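# Insert spare drive into tower server bay and latch it

## Task

Take the spare drive off its stand and slide it into the empty bay of the tower server until it sits all the way in, level with the neighbouring drives, and close its lever so that it latches. The server sits loose on the table: it may lean only a little at most (tipping it further is a failure) and must finish at its original spot. The drive and lever must stay in place without the robot holding them.

## Robot and tools

Robot: one UFACTORY uf850 arm (six revolute joints) with a two-finger parallel gripper and a wrist camera. There is only one arm, so every command row describes that single arm.

Frame: the scene frame has its origin on the tabletop straight under the arm's base, +z up, and +y to the left when facing along +x. The base itself may lean slightly relative to the table. The state line reports end_effector_position (metres) and end_effector_quat_wxyz, plus linear (m/s) and angular (rad/s) velocities, all in this frame. That position is the pinch point, midway between the finger pads when closed, roughly 2 cm short of the fingertips; the reported value can be off somewhat, especially with the arm stretched far. The fingers extend along the gripper's +z axis and move apart along its y axis; when they close, the tips advance about 10 mm along +z.

Tool execute_actions, argument actions: a list holding zero or one item.
- Empty list: no motion, just returns the current state.
- Motion item: {"rows": [[...]], "steps": n}, with 1 to 15 rows and steps from 1 to 15 (defaults to 15). Each step lasts 1/30 s and consumes one row; if rows run out, the final row repeats.
- Wait item: {"steps": n} with no rows, n up to 300; sends nothing new and returns after that many steps counted from the previous result.
Optional argument pictures (boolean) turns the camera images on or off for that result; by default they are included.

Each row is exactly 7 numbers: six absolute joint target angles in radians (not offsets), in the order waist, shoulder, elbow, forearm roll, wrist pitch, wrist roll, followed by the gripper opening. Stated joint ranges: waist -6.283 to 6.283, shoulder -2.304 to 2.304, elbow -4.224 to 0.061, forearm roll -6.283 to 6.283, wrist pitch -2.164 to 2.164, wrist roll -6.283 to 6.283. A target more than 0.010 rad outside a range (and beyond the current angle) gets the whole call rejected, and a rejected call moves nothing. True limits may differ from the stated ones by up to 0.010 rad; a target past a real end is clipped there, and the result may note "joint sent to its limit" (possibly referring to an earlier motion). The opening runs from -1 (closed) to +1 (fully open, about 0.084 m between pads).

Motion limits: joint targets move at most 3.14 rad/s, take 0.16 s to accelerate, and all joints are synchronised so they arrive together. Per step, each joint's target stays within 0.623 rad of its measured angle, and if the targets would carry the gripper more than 70 mm from its measured position, all of them are pulled back proportionally. Large moves therefore take several calls or steps. Between calls the arm continues toward the last row sent until it has nearly stopped or a step is HELD; after that only a new action moves it further.

Result lines: Joint positions and Joint velocities list the six joints in the order above (rad, rad/s), then the finger pad gap (m, m/s). grip_measured is the measured finger opening on the same -1..1 scale as the command. "joint command not followed" means a clearance check altered or stopped targets on some steps (mounts and posts count as arm parts). HELD marks steps where your row was partly or wholly not sent. MOTOR HOT appears from 65 °C; at 80 °C an OVER-TEMPERATURE FAULT sets the brakes until cooled. A torque fault (contact torque reaching a joint's load limit) stops the arm, backs that joint off slightly, pauses 10 s and drops the rest of the call. Load limits in N m: waist 55.2, shoulder 55.2, elbow 46, forearm roll 24.8, wrist pitch 17.4, wrist roll 17.4; a carried object's weight adds to these.

Gripping: to hold something, keep sending an opening noticeably below grip_measured; the lower, the tighter (up to about 24 N per pad for objects up to roughly 6 cm). Re-sending the measured value still squeezes lightly, less for wide parts. Closing fast can press harder than intended. Holding loads heats motors, even while idle.

Tool zoom_image: camera (cam_head_left, cam_head_right or cam_wrist, each 504x504) and region [x0, y0, x1, y1] in pixels from the top-left corner, at most 504 by 504; it returns a closer look at that camera's newest image. The wrist camera's optical frame has +z forward, +x right and +y down in the image.

Tool read_manual: optional section (only "licences"); returns the URDF licence texts, no motion.

Tool finished_scene: argument scene (integer); ends that scene for good and grades it, so call it only when the drive is fully seated and latched with the gripper released. Answering without a tool call ends everything.

Things to avoid: dropping the drive, letting it slip, slamming or hitting hard, shoving the loose server (it must not tip or slide away from its starting place), knocking anything off the table, and hard pushes that trip a torque fault. Insert and close the lever with gentle, controlled motions.

Each tool is called after "Emit:" as name([rows], argument=value, ...), one row to a line, values as JSON.

## Session

Emit:
execute_actions(actions=[])

Scene clock: 0.00 s of 15600.00 s.
end_effector_position=(+0.3132, -0.0188, +0.2472) grip_measured=+1.00 end_effector_quat_wxyz=(+0.323, +0.823, +0.422, -0.202) end_effector_velocity=(-0.000, +0.000, -0.000) end_effector_angular_velocity=(+0.000, +0.000, -0.000)
Joint positions: [ 0.628 -0.665 -0.791 -0.742 -1.322  0.489  0.084]
Joint velocities: [ 0. -0. -0.  0.  0.  0. -0.]
Motor temperatures (°C, as the motors report them): [28 26 32 28 34 29]

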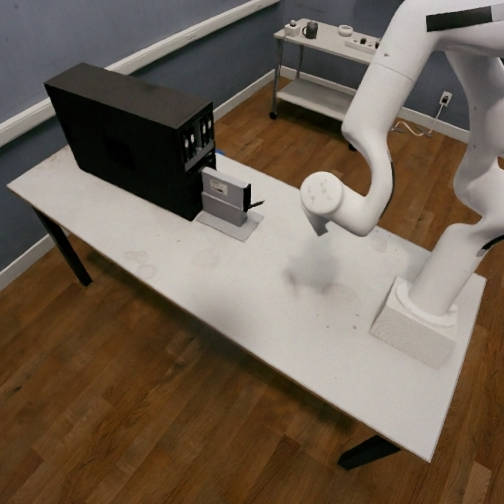

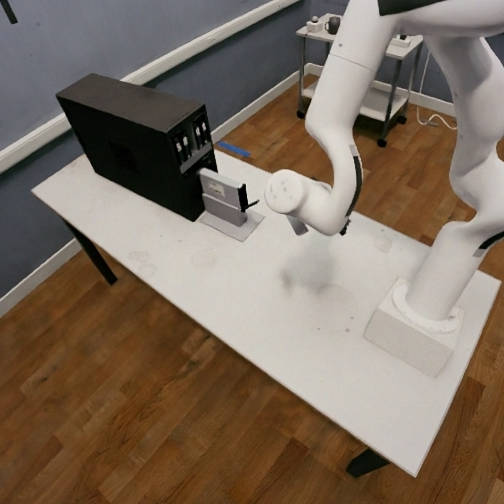

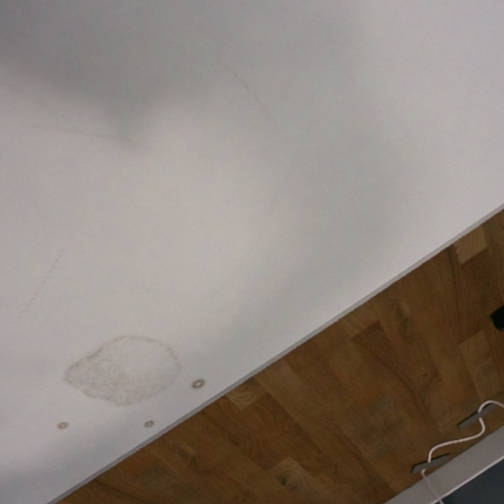

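Emit:
zoom_image(camera="cam_head_left", region=[150, 80, 290, 250])

Emit:
zoom_image(camera="cam_head_right", region=[150, 80, 290, 250])

Region (150, 80, 290, 250) of cam_head_left's 504x504 image, scaled by 2.965, with more detail than that image has; it fills the left 415 columns of this view, and the rest is white.

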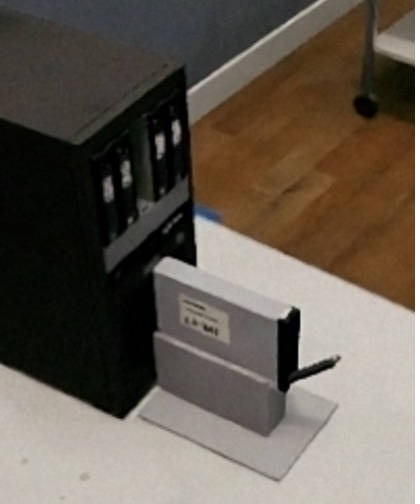

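Region (150, 80, 290, 250) of cam_head_right's 504x504 image, scaled by 2.965, with more detail than that image has; it fills the left 415 columns of this view, and the rest is white.

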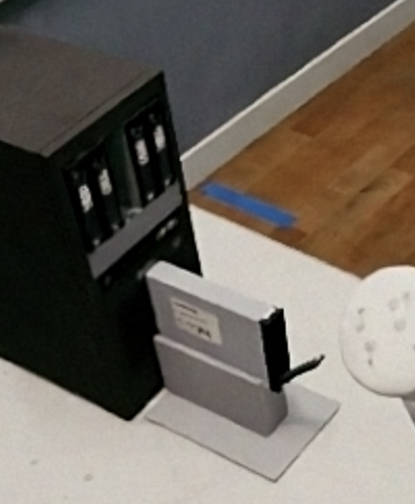

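Emit:
execute_actions([
  {"rows":[[0.3,-0.665,-0.791,-0.3,0.2,0,1]]},
], pictures=false)

Emit:
execute_actions([
  {"rows":[[0.1,-0.64,-0.7,0,1.5,-0.45,1]]},
], pictures=false)

Emit:
execute_actions([
  {"rows":[[-0.112,-0.618,-0.333,0,1.856,-0.45,1]]},
], pictures=false)

Emit:
execute_actions([
  {"steps":20},
])

Scene clock: 33.80 s of 15600.00 s.
end_effector_position=(+0.3322, +0.0828, +0.1429) grip_measured=+1.00 end_effector_quat_wxyz=(-0.083, +0.911, +0.390, -0.105) end_effector_velocity=(+0.282, +0.324, -0.076) end_effector_angular_velocity=(+1.608, -0.919, -0.637)
Joint positions: [ 0.362 -0.665 -0.791 -0.384 -0.568  0.094  0.084]
Joint velocities: [-0.268 -0.    -0.002  0.366  1.94  -0.411 -0.   ]
Motor temperatures (°C, as the motors report them): [28 26 32 28 34 29]
Steps of this call (steps 1 to 90: nothing new was sent; then 30.30 s passed at rest; steps 91 to 105: all 15 steps of this action). Readings (joint positions):
91: [0.628 -0.665 -0.791 -0.742 -1.322 0.489]
92: [0.627 -0.665 -0.791 -0.740 -1.319 0.486]
94: [0.609 -0.665 -0.791 -0.714 -1.281 0.457]
98: [0.493 -0.665 -0.791 -0.560 -1.051 0.288]
105: the state above

Scene clock: 34.30 s of 15600.00 s.
end_effector_position=(+0.5120, +0.1051, +0.1524) grip_measured=+1.00 end_effector_quat_wxyz=(-0.197, +0.893, +0.259, +0.310) end_effector_velocity=(+0.377, -0.084, +0.188) end_effector_angular_velocity=(+0.415, -1.554, -0.849)
Joint positions: [ 0.142 -0.645 -0.716 -0.062  0.424 -0.36   0.084]
Joint velocities: [-0.167  0.018  0.065  0.25   1.857 -0.367  0.   ]
Motor temperatures (°C, as the motors report them): [28 26 32 28 34 29]
Steps of this call (steps 1 to 15: all 15 steps of this action). Readings (joint positions):
1: [0.354 -0.665 -0.791 -0.373 -0.504 0.081]
2: [0.346 -0.665 -0.791 -0.362 -0.438 0.068]
4: [0.321 -0.663 -0.784 -0.325 -0.309 0.018]
8: [0.219 -0.653 -0.746 -0.177 -0.032 -0.192]
15: the state above

Scene clock: 34.80 s of 15600.00 s.
end_effector_position=(+0.5001, -0.0263, +0.1678) grip_measured=+1.00 end_effector_quat_wxyz=(-0.093, +0.832, +0.092, +0.539) end_effector_velocity=(+0.025, -0.293, +0.268) end_effector_angular_velocity=(+0.028, -1.479, -1.041)
Joint positions: [-0.061 -0.623 -0.412 -0.01   1.292 -0.436  0.084]
Joint velocities: [-0.275  0.03   0.43   0.052  2.183 -0.08   0.   ]
Motor temperatures (°C, as the motors report them): [28 26 32 28 34 29]
Steps of this call (steps 1 to 15: all 15 steps of this action). Readings (joint positions):
1: [0.137 -0.644 -0.714 -0.054 0.485 -0.371]
2: [0.131 -0.643 -0.711 -0.048 0.545 -0.380]
4: [0.108 -0.640 -0.683 -0.041 0.637 -0.391]
8: [0.038 -0.634 -0.568 -0.029 0.815 -0.408]
15: the state above

Scene clock: 35.47 s of 15600.00 s.
end_effector_position=(+0.4951, -0.1004, +0.2575) grip_measured=+1.00 end_effector_quat_wxyz=(-0.001, +0.708, -0.000, +0.706) end_effector_velocity=(-0.002, -0.002, +0.002) end_effector_angular_velocity=(-0.001, -0.008, -0.006)
Joint positions: [-0.112 -0.618 -0.333 -0.     1.854 -0.45   0.084]
Joint velocities: [-0.001 -0.     0.004  0.     0.014 -0.     0.   ]
Motor temperatures (°C, as the motors report them): [28 26 32 28 34 29]
Steps of this call (steps 1 to 20: the robot went on to your last target). Readings (joint positions):
1: [-0.070 -0.623 -0.399 -0.008 1.364 -0.438]
2: [-0.076 -0.622 -0.389 -0.007 1.435 -0.440]
4: [-0.088 -0.620 -0.371 -0.005 1.571 -0.443]
8: [-0.105 -0.619 -0.344 -0.001 1.775 -0.448]
20: the state above

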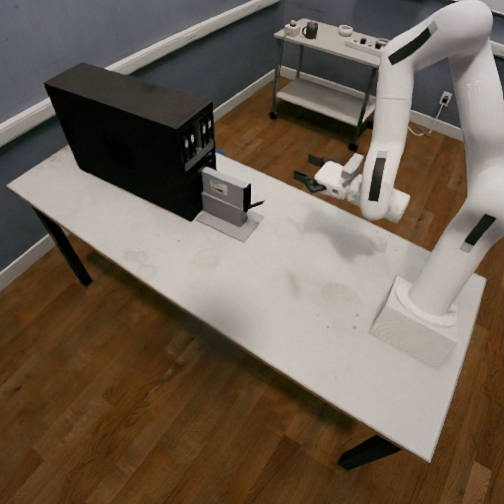

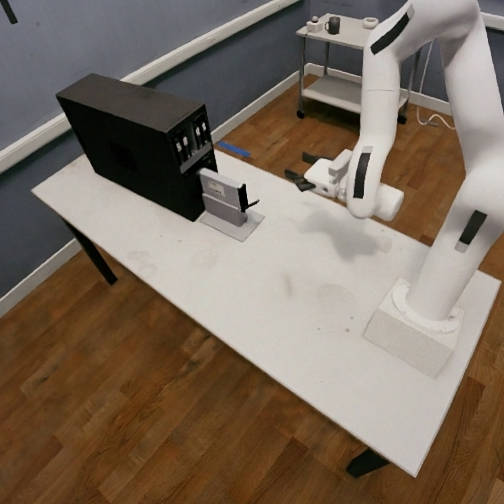

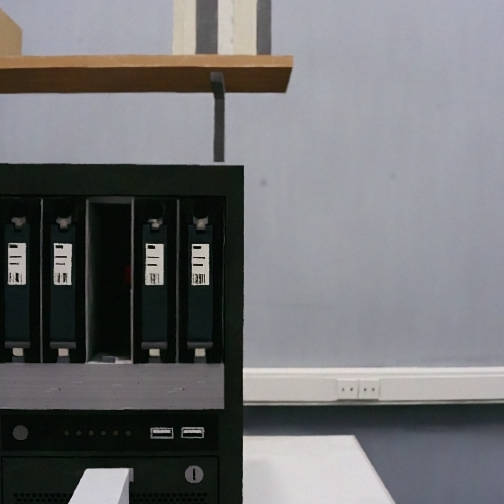

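Emit:
execute_actions([
  {"rows":[[0.172,-0.921,-0.472,0.313,2.0,-0.316,1]]},
], pictures=false)

Emit:
execute_actions([
  {"steps":15},
])

Scene clock: 43.20 s of 15600.00 s.
end_effector_position=(+0.4958, -0.0037, +0.2190) grip_measured=+1.00 end_effector_quat_wxyz=(-0.001, +0.708, -0.001, +0.706) end_effector_velocity=(-0.005, +0.032, -0.009) end_effector_angular_velocity=(-0.009, -0.022, -0.010)
Joint positions: [ 0.162 -0.91  -0.467  0.301  1.995 -0.321  0.084]
Joint velocities: [ 0.096 -0.1   -0.052  0.114  0.058  0.051  0.   ]
Motor temperatures (°C, as the motors report them): [28 26 32 28 34 29]
Steps of this call (steps 1 to 15: the robot went on to your last target; steps 16 to 90: nothing new was sent; then 4.23 s passed at rest; steps 91 to 105: all 15 steps of this action). Readings (joint positions):
91: [-0.112 -0.618 -0.333 0.000 1.856 -0.450]
92: [-0.110 -0.620 -0.334 0.003 1.858 -0.448]
94: [-0.078 -0.654 -0.350 0.039 1.875 -0.433]
98: [0.057 -0.798 -0.416 0.186 1.941 -0.371]
105: the state above

Scene clock: 43.70 s of 15600.00 s.
end_effector_position=(+0.4951, -0.0000, +0.2177) grip_measured=+1.00 end_effector_quat_wxyz=(-0.000, +0.708, -0.000, +0.706) end_effector_velocity=(-0.000, +0.001, -0.000) end_effector_angular_velocity=(+0.000, +0.000, +0.002)
Joint positions: [ 0.172 -0.921 -0.472  0.313  2.    -0.316  0.084]
Joint velocities: [ 0.002 -0.002 -0.001  0.001  0.     0.001  0.   ]
Motor temperatures (°C, as the motors report them): [28 26 32 28 34 29]
Steps of this call (steps 1 to 15: the robot went on to your last target). Readings (joint positions):
1: [0.164 -0.913 -0.468 0.305 1.996 -0.320]
2: [0.166 -0.915 -0.469 0.307 1.997 -0.319]
4: [0.169 -0.917 -0.470 0.310 1.999 -0.317]
8: [0.171 -0.920 -0.472 0.312 2.000 -0.316]
15: the state above

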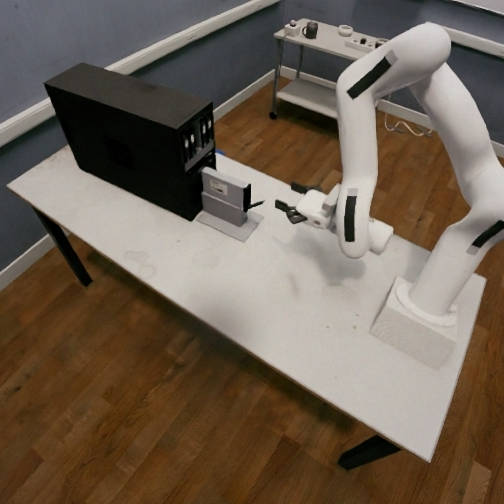

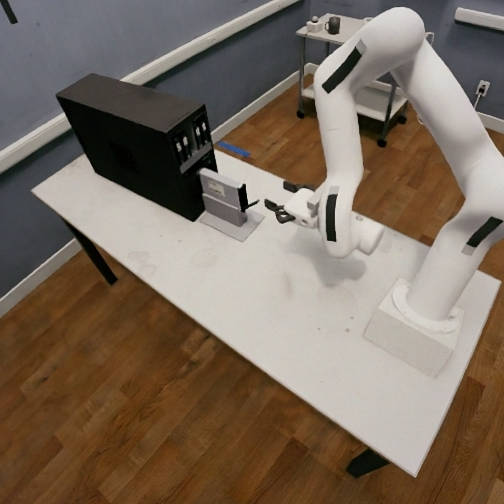

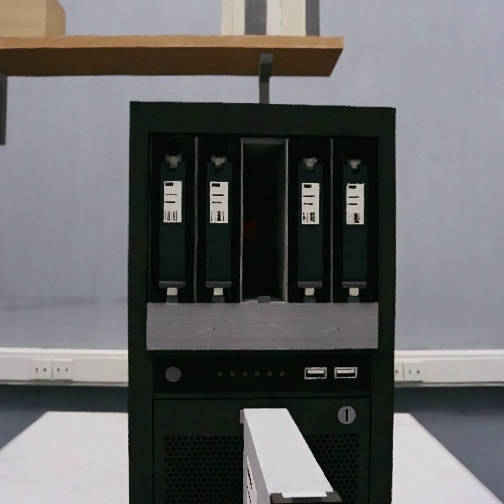

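Emit:
execute_actions([
  {"rows":[[0.175,-0.65,-0.75,0.6,1.4,-0.7,1]]},
], pictures=false)

Emit:
execute_actions([
  {"rows":[[0.175,-0.7065,-1.101,0.973,0.57,-1.053,1]]},
], pictures=false)

Emit:
execute_actions([
  {"steps":25},
])

Scene clock: 61.77 s of 15600.00 s.
end_effector_position=(+0.6195, -0.0505, +0.2701) grip_measured=+1.00 end_effector_quat_wxyz=(+0.127, +0.763, -0.008, +0.633) end_effector_velocity=(+0.246, -0.131, +0.194) end_effector_angular_velocity=(-0.112, +0.436, -0.337)
Joint positions: [ 0.174 -0.702 -0.696  0.544  1.517 -0.625  0.084]
Joint velocities: [ 0.005  0.514 -0.528  0.536 -1.102 -0.708 -0.   ]
Motor temperatures (°C, as the motors report them): [28 26 32 28 34 29]
Steps of this call (steps 1 to 15: the robot went on to your last target; steps 16 to 90: nothing new was sent; then 14.57 s passed at rest; steps 91 to 105: all 15 steps of this action). Readings (joint positions):
91: [0.172 -0.921 -0.472 0.313 2.000 -0.316]
92: [0.172 -0.920 -0.473 0.314 1.997 -0.318]
94: [0.172 -0.905 -0.488 0.332 1.959 -0.342]
98: [0.173 -0.830 -0.566 0.409 1.799 -0.445]
105: the state above

Scene clock: 62.27 s of 15600.00 s.
end_effector_position=(+0.7046, +0.0017, +0.2380) grip_measured=+1.00 end_effector_quat_wxyz=(+0.009, +0.917, +0.029, +0.397) end_effector_velocity=(+0.007, +0.126, -0.011) end_effector_angular_velocity=(+0.398, +0.383, +0.353)
Joint positions: [ 0.175 -0.704 -1.079  0.949  0.643 -1.03   0.084]
Joint velocities: [ 0.001 -0.023 -0.221  0.243 -0.769 -0.239  0.   ]
Motor temperatures (°C, as the motors report them): [28 26 32 28 34 29]
Steps of this call (steps 1 to 15: all 15 steps of this action). Readings (joint positions):
1: [0.175 -0.687 -0.713 0.561 1.484 -0.647]
2: [0.175 -0.676 -0.728 0.576 1.454 -0.666]
4: [0.175 -0.672 -0.771 0.623 1.375 -0.719]
8: [0.175 -0.689 -0.921 0.782 1.101 -0.870]
15: the state above

Scene clock: 63.10 s of 15600.00 s.
end_effector_position=(+0.7055, +0.0137, +0.2379) grip_measured=+1.00 end_effector_quat_wxyz=(-0.016, +0.923, +0.037, +0.382) end_effector_velocity=(+0.001, -0.000, +0.000) end_effector_angular_velocity=(-0.000, -0.001, +0.001)
Joint positions: [ 0.175 -0.707 -1.101  0.973  0.57  -1.053  0.084]
Joint velocities: [-0.     0.    -0.001 -0.    -0.001 -0.002 -0.   ]
Motor temperatures (°C, as the motors report them): [28 26 32 28 34 29]
Steps of this call (steps 1 to 25: the robot went on to your last target). Readings (joint positions):
1: [0.175 -0.705 -1.085 0.956 0.621 -1.037]
2: [0.175 -0.706 -1.089 0.961 0.606 -1.041]
4: [0.175 -0.706 -1.095 0.967 0.589 -1.047]
8: [0.175 -0.706 -1.099 0.971 0.575 -1.051]
25: the state above

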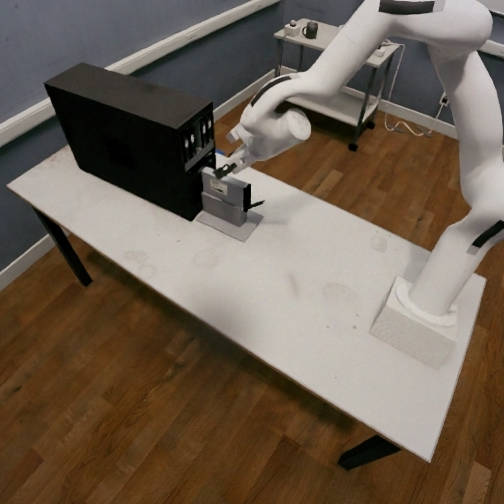

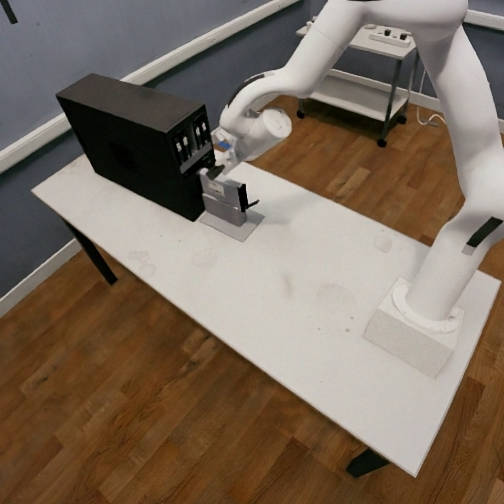

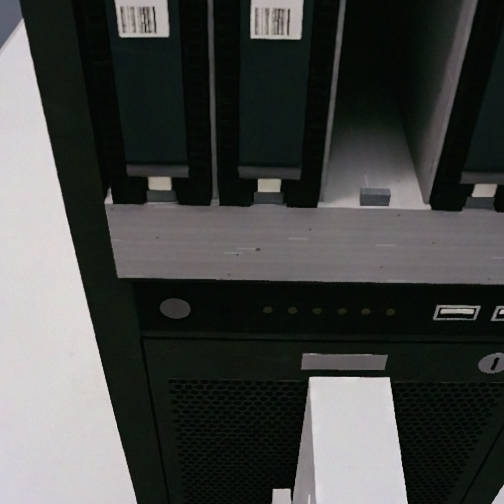

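Emit:
zoom_image(camera="cam_wrist", region=[200, 0, 504, 504])

Region (200, 0, 504, 504) of cam_wrist's 504x504 image, scaled by 1.000; it fills the left 304 columns of this view, and the rest is white.

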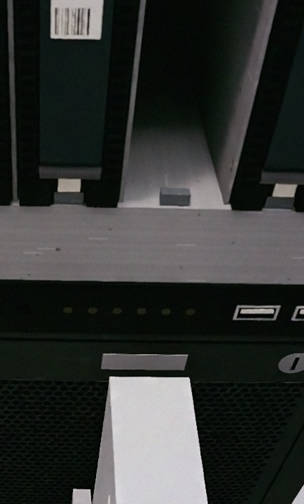

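Emit:
execute_actions([
  {"rows":[[0.121,-0.8087,-1.057,0.7474,0.652,-0.8407,1]]},
], pictures=false)

Emit:
execute_actions([
  {"steps":12},
])

Emit:
zoom_image(camera="cam_head_left", region=[170, 110, 310, 250])

Scene clock: 80.60 s of 15600.00 s.
end_effector_position=(+0.6951, +0.0121, +0.1705) grip_measured=+1.00 end_effector_quat_wxyz=(-0.015, +0.921, +0.035, +0.388) end_effector_velocity=(+0.000, -0.001, -0.001) end_effector_angular_velocity=(+0.012, -0.018, -0.001)
Joint positions: [ 0.125 -0.801 -1.063  0.752  0.653 -0.845  0.084]
Joint velocities: [-0.007  0.     0.01  -0.048  0.014  0.046 -0.   ]
Motor temperatures (°C, as the motors report them): [28 26 32 28 34 29]
Steps of this call (steps 1 to 15: the robot went on to your last target; steps 16 to 90: nothing new was sent; then 14.00 s passed at rest; steps 91 to 105: all 15 steps of this action). Readings (joint positions):
91: [0.175 -0.707 -1.101 0.973 0.570 -1.053]
92: [0.174 -0.708 -1.101 0.970 0.571 -1.050]
94: [0.166 -0.722 -1.096 0.934 0.585 -1.015]
98: [0.133 -0.786 -1.065 0.803 0.631 -0.894]
105: the state above

Scene clock: 81.00 s of 15600.00 s.
end_effector_position=(+0.6951, +0.0122, +0.1705) grip_measured=+1.00 end_effector_quat_wxyz=(-0.016, +0.921, +0.035, +0.388) end_effector_velocity=(-0.001, +0.000, -0.001) end_effector_angular_velocity=(+0.002, +0.003, +0.000)
Joint positions: [ 0.125 -0.8   -1.062  0.747  0.653 -0.841  0.084]
Joint velocities: [ 0.     0.001  0.001  0.001 -0.003  0.001  0.   ]
Motor temperatures (°C, as the motors report them): [28 26 32 28 34 29]
Steps of this call (steps 1 to 12: the robot went on to your last target). Readings (joint positions):
1: [0.125 -0.801 -1.063 0.750 0.654 -0.844]
2: [0.125 -0.801 -1.062 0.749 0.654 -0.843]
4: [0.125 -0.800 -1.062 0.748 0.654 -0.842]
8: [0.125 -0.800 -1.062 0.748 0.653 -0.841]
12: the state above

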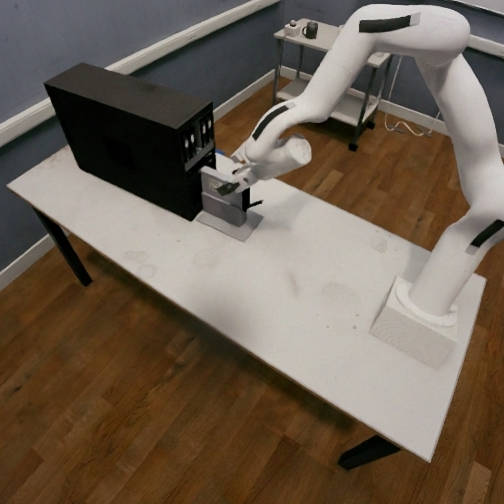

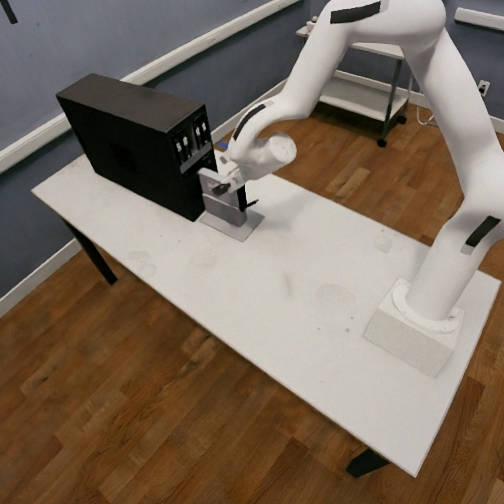

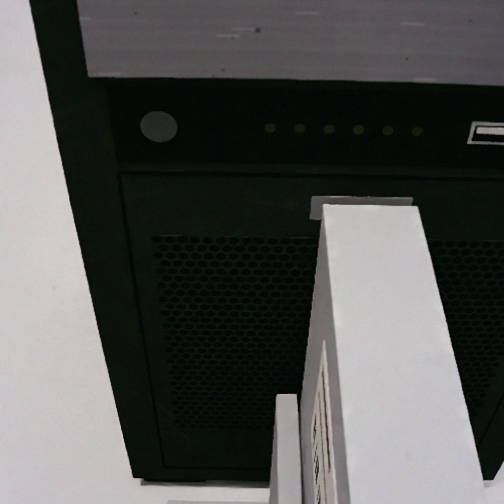

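Region (170, 110, 310, 250) of cam_head_left's 504x504 image, scaled by 3.600, with more detail than that image has.

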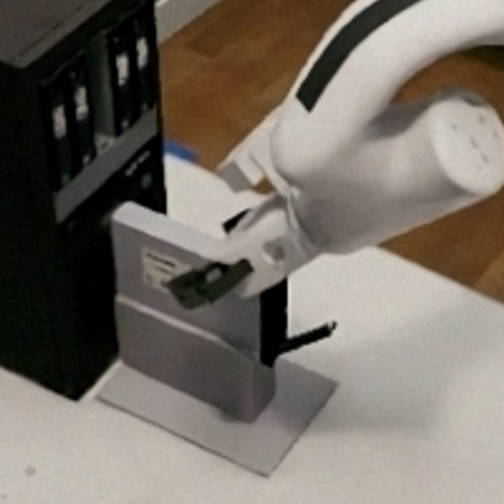

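Emit:
execute_actions([
  {"rows":[[0.133,-0.786,-1.067,0.797,0.634,-0.888,1],[0.133,-0.786,-1.067,0.797,0.634,-0.888,1],[0.133,-0.786,-1.067,0.797,0.634,-0.888,1],[0.133,-0.786,-1.067,0.797,0.634,-0.888,1],[0.133,-0.786,-1.067,0.797,0.634,-0.888,1],[0.133,-0.786,-1.067,0.797,0.634,-0.888,0.6],[0.133,-0.786,-1.067,0.797,0.634,-0.888,0.3],[0.133,-0.786,-1.067,0.797,0.634,-0.888,0.0],[0.133,-0.786,-1.067,0.797,0.634,-0.888,-0.2]]},
], pictures=false)

Emit:
execute_actions([
  {"rows":[[0.133,-0.786,-1.067,0.797,0.634,-0.888,-0.4],[0.133,-0.786,-1.067,0.797,0.634,-0.888,-0.5],[0.133,-0.786,-1.067,0.797,0.634,-0.888,-0.6],[0.133,-0.786,-1.067,0.797,0.634,-0.888,-0.8],[0.133,-0.786,-1.067,0.797,0.634,-0.888,-1]]},
], pictures=false)

Emit:
execute_actions([
  {"rows":[[0.175,-0.69,-1.08,0.973,0.57,-1.053,-1]]},
])

Scene clock: 90.03 s of 15600.00 s.
end_effector_position=(+0.6942, +0.0120, +0.1774) grip_measured=-0.21 end_effector_quat_wxyz=(-0.014, +0.924, +0.037, +0.381) end_effector_velocity=(+0.004, -0.000, +0.007) end_effector_angular_velocity=(-0.002, -0.013, -0.004)
Joint positions: [ 0.132 -0.787 -1.066  0.797  0.633 -0.887  0.035]
Joint velocities: [ 0.004  0.005 -0.006  0.005  0.005 -0.005 -0.001]
Motor temperatures (°C, as the motors report them): [28 26 32 28 34 29]
Steps of this call (steps 1 to 15: the robot went on to your last target; steps 16 to 90: nothing new was sent; then 5.53 s passed at rest; steps 91 to 105: all 15 steps of this action). Readings (joint positions):
91: [0.124 -0.800 -1.062 0.747 0.652 -0.841]
92: [0.125 -0.799 -1.063 0.750 0.651 -0.844]
94: [0.127 -0.795 -1.063 0.772 0.640 -0.863]
98: [0.130 -0.790 -1.063 0.792 0.632 -0.882]
105: the state above

Scene clock: 90.53 s of 15600.00 s.
end_effector_position=(+0.6947, +0.0118, +0.1782) grip_measured=-0.39 end_effector_quat_wxyz=(-0.013, +0.923, +0.037, +0.382) end_effector_velocity=(-0.000, +0.001, -0.000) end_effector_angular_velocity=(-0.001, +0.000, +0.002)
Joint positions: [ 0.133 -0.786 -1.067  0.797  0.634 -0.888  0.027]
Joint velocities: [ 0.001 -0.     0.    -0.    -0.    -0.001  0.   ]
Motor temperatures (°C, as the motors report them): [28 26 32 28 34 29]
Steps of this call (steps 1 to 15: all 15 steps of this action). Readings (joint positions):
1: [0.133 -0.787 -1.066 0.797 0.633 -0.888]
2: [0.133 -0.786 -1.067 0.797 0.634 -0.888]
4: [0.132 -0.786 -1.067 0.797 0.634 -0.888]
8: [0.133 -0.786 -1.067 0.797 0.634 -0.888]
15: the state above

Scene clock: 91.03 s of 15600.00 s.
end_effector_position=(+0.6983, +0.0111, +0.2373) grip_measured=-0.40 end_effector_quat_wxyz=(-0.015, +0.924, +0.038, +0.380) end_effector_velocity=(+0.001, -0.001, +0.011) end_effector_angular_velocity=(+0.000, -0.002, +0.000)
Joint positions: [ 0.174 -0.692 -1.079  0.97   0.571 -1.05   0.027]
Joint velocities: [ 0.006  0.017 -0.004  0.03  -0.009 -0.031  0.   ]
Motor temperatures (°C, as the motors report them): [28 26 32 28 34 29]
Steps of this call (steps 1 to 15: all 15 steps of this action). Readings (joint positions):
1: [0.133 -0.786 -1.067 0.797 0.634 -0.888]
2: [0.133 -0.785 -1.067 0.800 0.633 -0.891]
4: [0.141 -0.767 -1.068 0.836 0.619 -0.926]
8: [0.168 -0.707 -1.080 0.938 0.583 -1.019]
15: the state above

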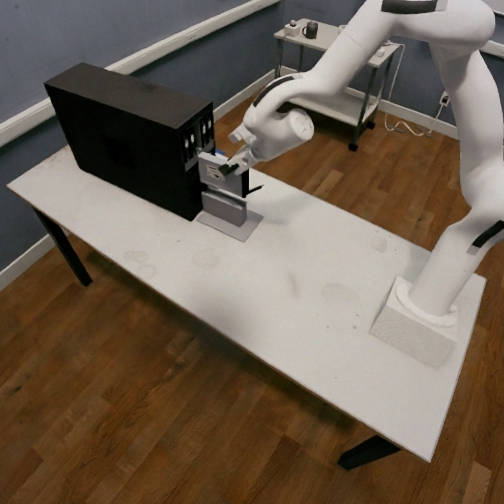

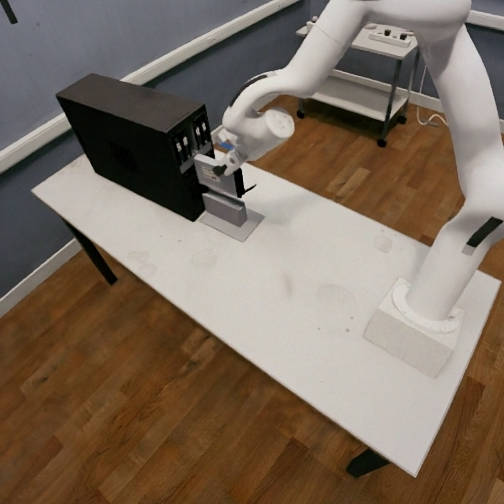

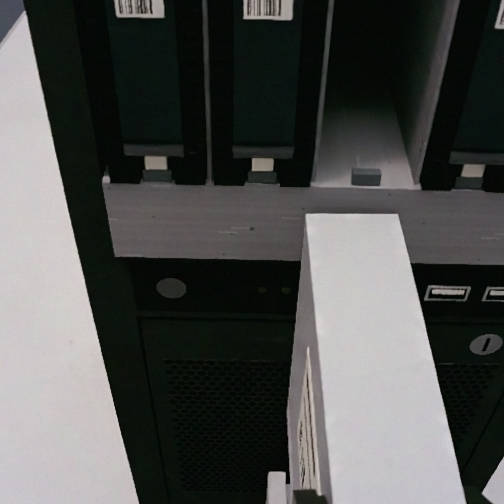

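Emit:
execute_actions([
  {"rows":[[0.2,-0.63,-1.07,1.1,0.556,-1.17,-1],[0.2,-0.63,-1.07,1.1,0.556,-1.17,-1],[0.2,-0.63,-1.07,1.1,0.556,-1.17,-1],[0.2,-0.63,-1.07,1.1,0.556,-1.17,-1],[0.23,-0.575,-1.08,1.22,0.545,-1.285,-1],[0.23,-0.575,-1.08,1.22,0.545,-1.285,-1],[0.23,-0.575,-1.08,1.22,0.545,-1.285,-1],[0.23,-0.575,-1.08,1.22,0.545,-1.285,-1],[0.263,-0.519,-1.094,1.349,0.535,-1.402,-1]]},
], pictures=false)

Emit:
execute_actions([
  {"steps":15},
])

Emit:
zoom_image(camera="cam_head_left", region=[160, 80, 300, 220])

Scene clock: 104.03 s of 15600.00 s.
end_effector_position=(+0.6880, +0.0085, +0.3391) grip_measured=-0.40 end_effector_quat_wxyz=(-0.014, +0.923, +0.036, +0.382) end_effector_velocity=(-0.013, +0.005, +0.130) end_effector_angular_velocity=(+0.036, -0.025, +0.010)
Joint positions: [ 0.254 -0.534 -1.092  1.312  0.538 -1.367  0.027]
Joint velocities: [ 0.099  0.18  -0.043  0.401 -0.031 -0.372 -0.   ]
Motor temperatures (°C, as the motors report them): [28 26 32 28 34 29]
Steps of this call (steps 1 to 15: the robot went on to your last target; steps 16 to 90: nothing new was sent; then 9.50 s passed at rest; steps 91 to 105: all 15 steps of this action). Readings (joint positions):
91: [0.175 -0.690 -1.080 0.973 0.570 -1.053]
92: [0.175 -0.689 -1.080 0.976 0.570 -1.056]
94: [0.182 -0.674 -1.076 1.010 0.565 -1.088]
98: [0.207 -0.620 -1.075 1.123 0.554 -1.193]
105: the state above

Scene clock: 104.53 s of 15600.00 s.
end_effector_position=(+0.6856, +0.0096, +0.3485) grip_measured=-0.40 end_effector_quat_wxyz=(-0.015, +0.923, +0.037, +0.382) end_effector_velocity=(+0.001, -0.000, +0.002) end_effector_angular_velocity=(+0.002, -0.003, -0.002)
Joint positions: [ 0.263 -0.519 -1.094  1.349  0.535 -1.402  0.027]
Joint velocities: [ 0.001  0.002 -0.002  0.002 -0.    -0.001 -0.   ]
Motor temperatures (°C, as the motors report them): [28 26 32 28 34 29]
Steps of this call (steps 1 to 15: the robot went on to your last target). Readings (joint positions):
1: [0.257 -0.529 -1.093 1.323 0.537 -1.377]
2: [0.259 -0.526 -1.093 1.330 0.537 -1.384]
4: [0.261 -0.523 -1.093 1.339 0.536 -1.393]
8: [0.262 -0.521 -1.093 1.346 0.535 -1.400]
15: the state above

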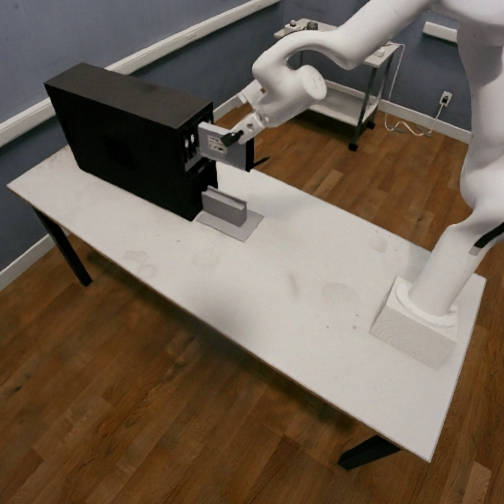

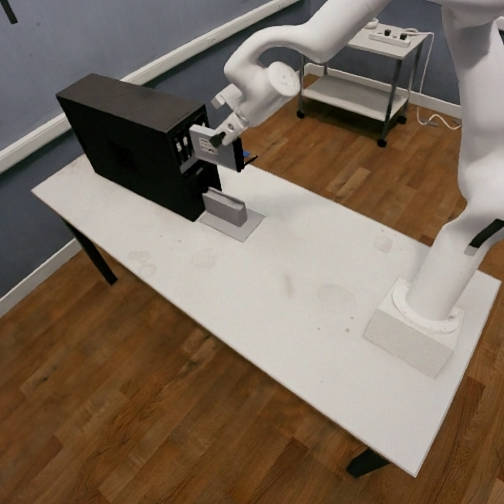

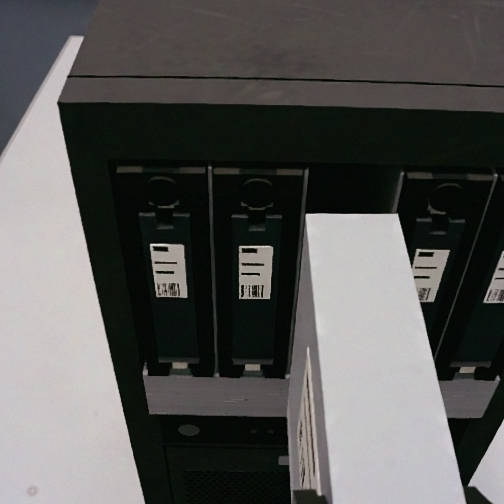

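Region (160, 80, 300, 220) of cam_head_left's 504x504 image, scaled by 3.600, with more detail than that image has.

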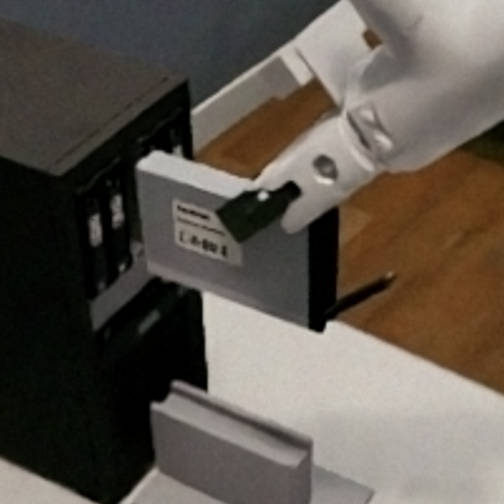

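Emit:
execute_actions([
  {"rows":[[0.2616,-0.558,-1.142,1.37,0.557,-1.40,-1]]},
])

Scene clock: 116.77 s of 15600.00 s.
end_effector_position=(+0.7006, +0.0099, +0.3469) grip_measured=-0.40 end_effector_quat_wxyz=(-0.009, +0.924, +0.021, +0.382) end_effector_velocity=(+0.001, +0.000, -0.001) end_effector_angular_velocity=(-0.000, +0.001, -0.003)
Joint positions: [ 0.262 -0.557 -1.141  1.37   0.557 -1.4    0.027]
Joint velocities: [ 0.    -0.004 -0.005  0.003  0.002 -0.001  0.   ]
Motor temperatures (°C, as the motors report them): [28 26 33 28 34 29]
Steps of this call (steps 1 to 15: the robot went on to your last target; steps 16 to 90: nothing new was sent; then 8.73 s passed at rest; steps 91 to 105: all 15 steps of this action). Readings (joint positions):
91: [0.263 -0.519 -1.094 1.349 0.535 -1.402]
92: [0.263 -0.521 -1.097 1.350 0.537 -1.402]
94: [0.262 -0.537 -1.117 1.359 0.546 -1.401]
98: [0.262 -0.554 -1.136 1.367 0.554 -1.400]
105: the state above

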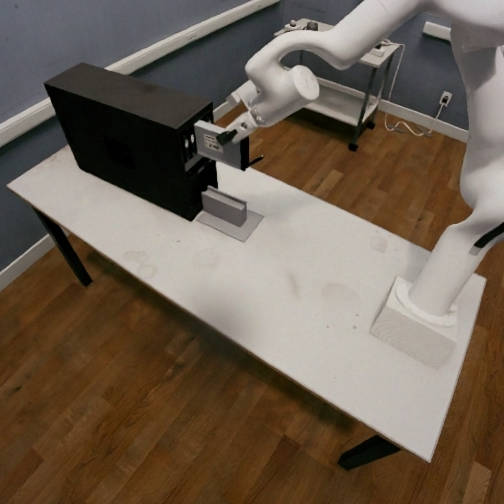

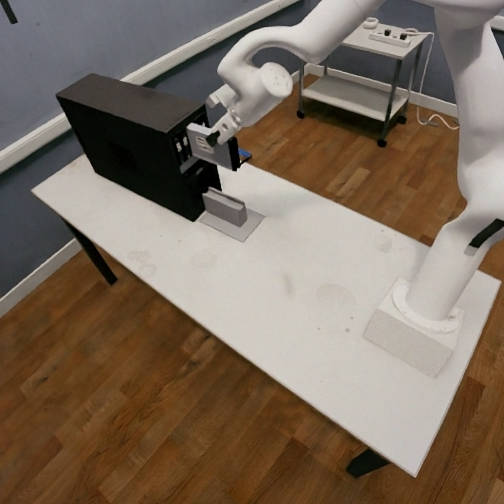

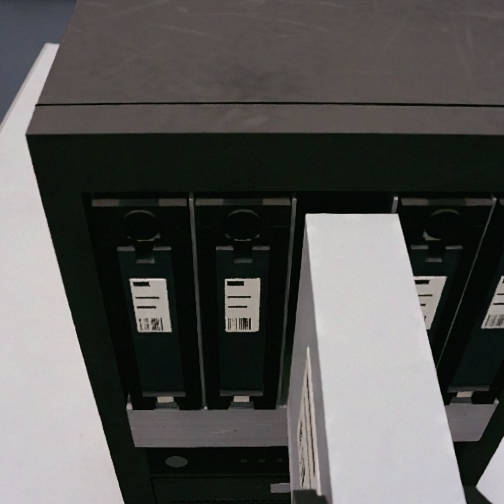

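Emit:
execute_actions([
  {"rows":[[0.264,-0.558,-1.142,1.37,0.557,-1.40,-1],[0.264,-0.558,-1.142,1.37,0.557,-1.40,-1],[0.264,-0.558,-1.142,1.37,0.557,-1.40,-1],[0.2615,-0.568,-1.158,1.377,0.555,-1.411,-1],[0.2615,-0.568,-1.158,1.377,0.555,-1.411,-1],[0.2615,-0.568,-1.158,1.377,0.555,-1.411,-1],[0.258,-0.578,-1.174,1.385,0.552,-1.422,-1],[0.258,-0.578,-1.174,1.385,0.552,-1.422,-1],[0.2555,-0.588,-1.189,1.392,0.55,-1.433,-1],[0.2555,-0.588,-1.189,1.392,0.55,-1.433,-1],[0.253,-0.598,-1.205,1.399,0.548,-1.443,-1]]},
])

Scene clock: 125.20 s of 15600.00 s.
end_effector_position=(+0.7171, +0.0124, +0.3472) grip_measured=-0.40 end_effector_quat_wxyz=(-0.009, +0.924, +0.021, +0.381) end_effector_velocity=(+0.032, +0.001, +0.002) end_effector_angular_velocity=(+0.002, -0.002, -0.004)
Joint positions: [ 0.255 -0.592 -1.195  1.396  0.549 -1.437  0.027]
Joint velocities: [-0.015 -0.06  -0.099  0.043 -0.013 -0.063 -0.   ]
Motor temperatures (°C, as the motors report them): [28 26 33 28 34 29]
Steps of this call (steps 1 to 15: the robot went on to your last target; steps 16 to 90: nothing new was sent; then 4.93 s passed at rest; steps 91 to 105: all 15 steps of this action). Readings (joint positions):
91: [0.262 -0.558 -1.142 1.370 0.557 -1.400]
92: [0.262 -0.558 -1.142 1.370 0.557 -1.400]
94: [0.263 -0.558 -1.142 1.370 0.557 -1.400]
98: [0.262 -0.566 -1.155 1.376 0.555 -1.409]
105: the state above

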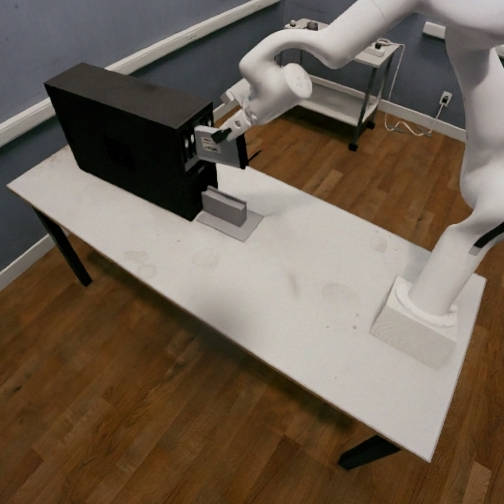

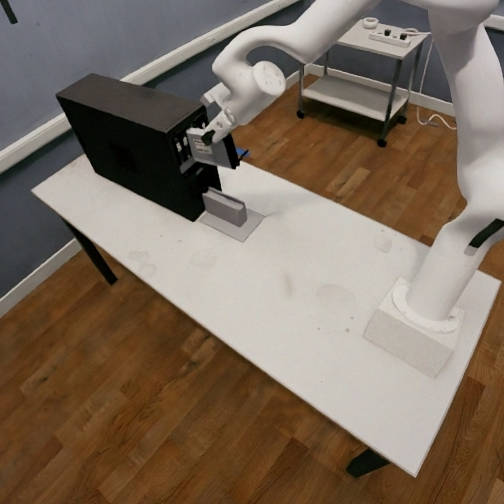

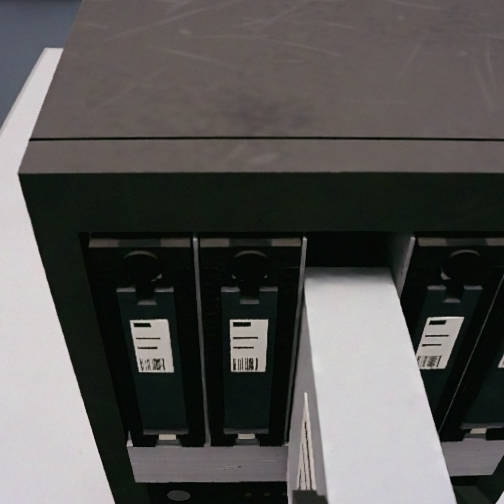

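Emit:
execute_actions([
  {"rows":[[0.2616,-0.558,-1.142,1.37,0.557,-1.40,-1]]},
])

Emit:
zoom_image(camera="cam_head_left", region=[170, 90, 280, 200])

Scene clock: 129.53 s of 15600.00 s.
end_effector_position=(+0.7012, +0.0095, +0.3468) grip_measured=-0.40 end_effector_quat_wxyz=(-0.008, +0.924, +0.020, +0.382) end_effector_velocity=(-0.003, +0.003, -0.000) end_effector_angular_velocity=(+0.004, +0.001, +0.008)
Joint positions: [ 0.261 -0.559 -1.143  1.37   0.558 -1.4    0.027]
Joint velocities: [ 0.003  0.005  0.009 -0.004 -0.006  0.005  0.   ]
Motor temperatures (°C, as the motors report them): [28 26 33 28 34 29]
Steps of this call (steps 1 to 15: the robot went on to your last target; steps 16 to 90: nothing new was sent; then 0.83 s passed at rest; steps 91 to 105: all 15 steps of this action). Readings (joint positions):
91: [0.253 -0.598 -1.205 1.399 0.548 -1.443]
92: [0.253 -0.597 -1.203 1.397 0.548 -1.441]
94: [0.256 -0.582 -1.179 1.385 0.551 -1.425]
98: [0.260 -0.563 -1.151 1.373 0.558 -1.406]
105: the state above

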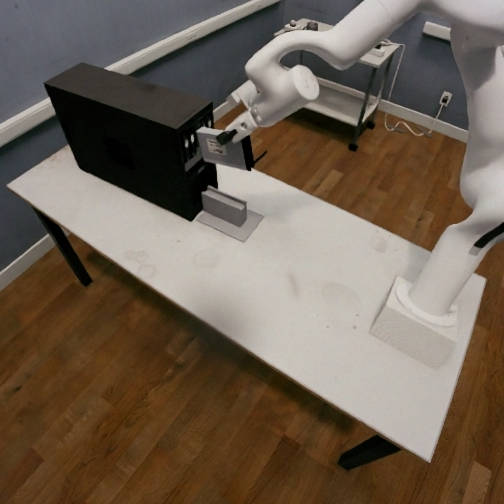

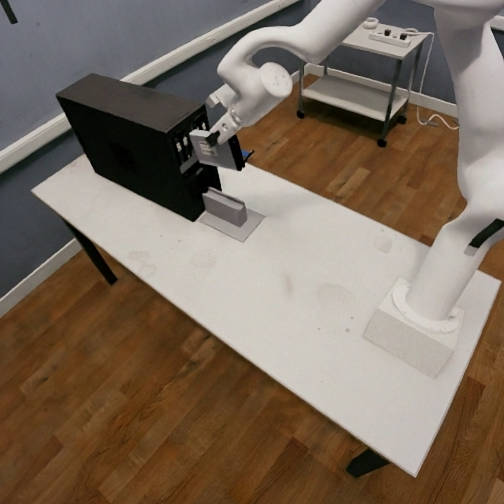

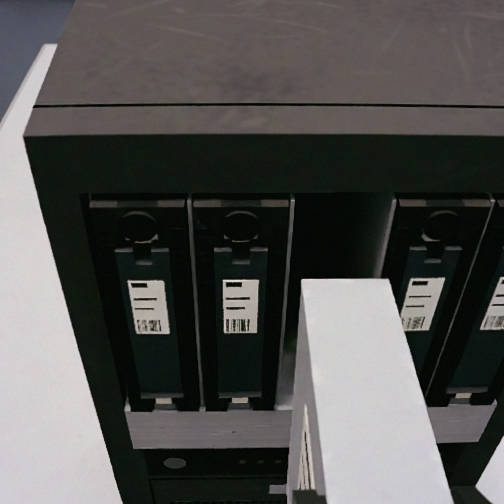

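Region (170, 90, 280, 200) of cam_head_left's 504x504 image, scaled by 4.582, with more detail than that image has.

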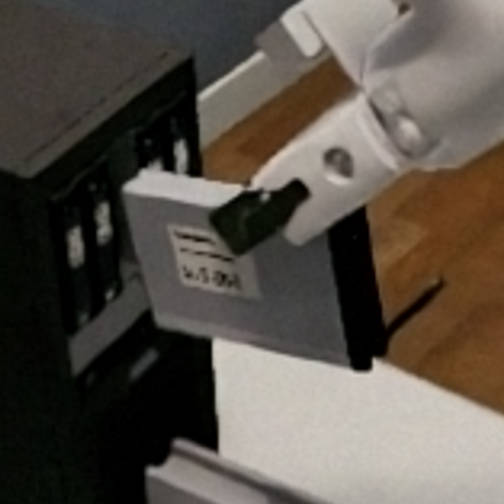

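Emit:
execute_actions([
  {"rows":[[0.26,-0.53,-1.07,1.14,0.6,-1.185,-1],[0.26,-0.53,-1.07,1.14,0.6,-1.185,-1],[0.26,-0.53,-1.07,1.14,0.6,-1.185,-1],[0.26,-0.53,-1.07,1.14,0.6,-1.185,-1],[0.2584,-0.5303,-1.0107,0.9084,0.6774,-0.97,-1]]},
], pictures=false)

Emit:
execute_actions([
  {"steps":15},
])

Emit:
zoom_image(camera="cam_head_left", region=[170, 90, 280, 200])

Scene clock: 141.30 s of 15600.00 s.
end_effector_position=(+0.6958, +0.0095, +0.3501) grip_measured=-0.40 end_effector_quat_wxyz=(-0.009, +0.883, +0.020, +0.468) end_effector_velocity=(+0.002, +0.003, +0.011) end_effector_angular_velocity=(+0.036, -0.111, -0.003)
Joint positions: [ 0.259 -0.531 -1.016  0.929  0.671 -0.99   0.027]
Joint velocities: [-0.002  0.01   0.046 -0.203  0.07   0.204  0.   ]
Motor temperatures (°C, as the motors report them): [28 26 33 28 34 29]
Steps of this call (steps 1 to 15: the robot went on to your last target; steps 16 to 90: nothing new was sent; then 8.27 s passed at rest; steps 91 to 105: all 15 steps of this action). Readings (joint positions):
91: [0.262 -0.558 -1.142 1.370 0.557 -1.400]
92: [0.262 -0.558 -1.141 1.367 0.558 -1.397]
94: [0.261 -0.553 -1.130 1.331 0.565 -1.362]
98: [0.260 -0.537 -1.072 1.135 0.607 -1.181]
105: the state above

Scene clock: 141.80 s of 15600.00 s.
end_effector_position=(+0.6957, +0.0101, +0.3507) grip_measured=-0.40 end_effector_quat_wxyz=(-0.011, +0.881, +0.020, +0.473) end_effector_velocity=(-0.000, +0.001, -0.000) end_effector_angular_velocity=(-0.000, -0.001, +0.001)
Joint positions: [ 0.258 -0.53  -1.011  0.909  0.677 -0.97   0.027]
Joint velocities: [ 0.001  0.     0.001 -0.002  0.     0.001  0.   ]
Motor temperatures (°C, as the motors report them): [28 26 33 28 34 29]
Steps of this call (steps 1 to 15: the robot went on to your last target). Readings (joint positions):
1: [0.259 -0.531 -1.015 0.923 0.673 -0.984]
2: [0.258 -0.531 -1.014 0.919 0.674 -0.980]
4: [0.258 -0.530 -1.012 0.914 0.676 -0.975]
8: [0.258 -0.530 -1.011 0.910 0.677 -0.971]
15: the state above

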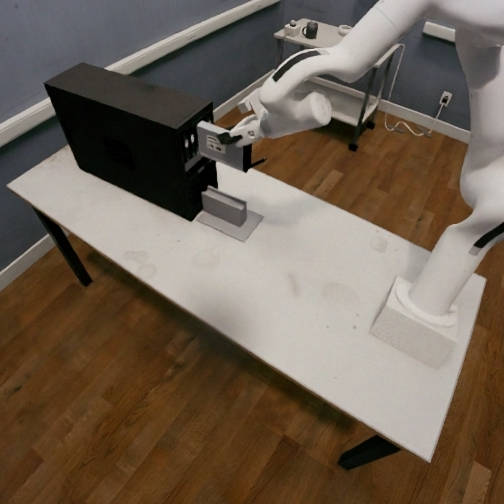

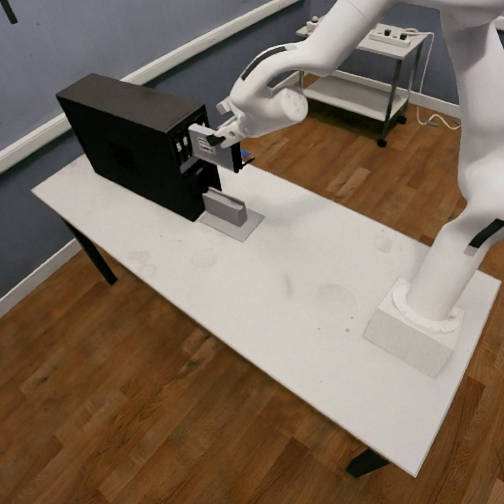

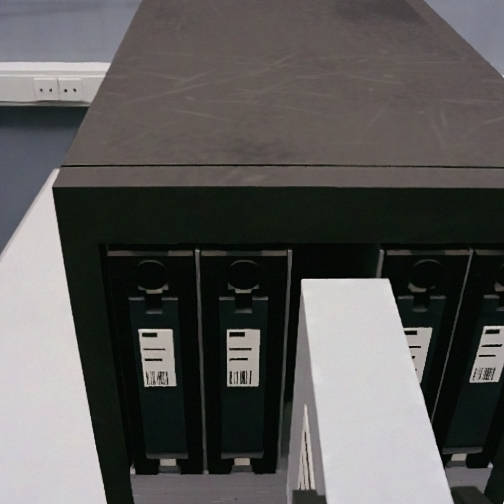

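Region (170, 90, 280, 200) of cam_head_left's 504x504 image, scaled by 4.582, with more detail than that image has.

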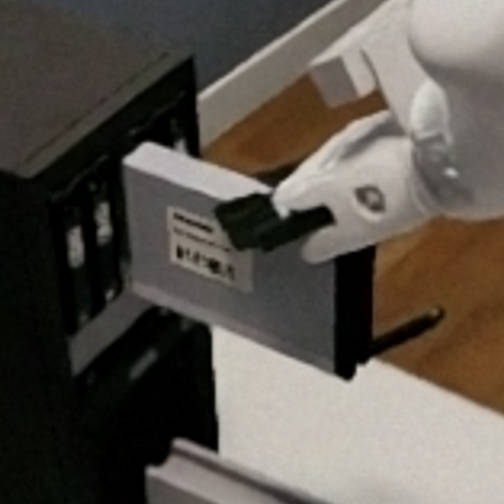

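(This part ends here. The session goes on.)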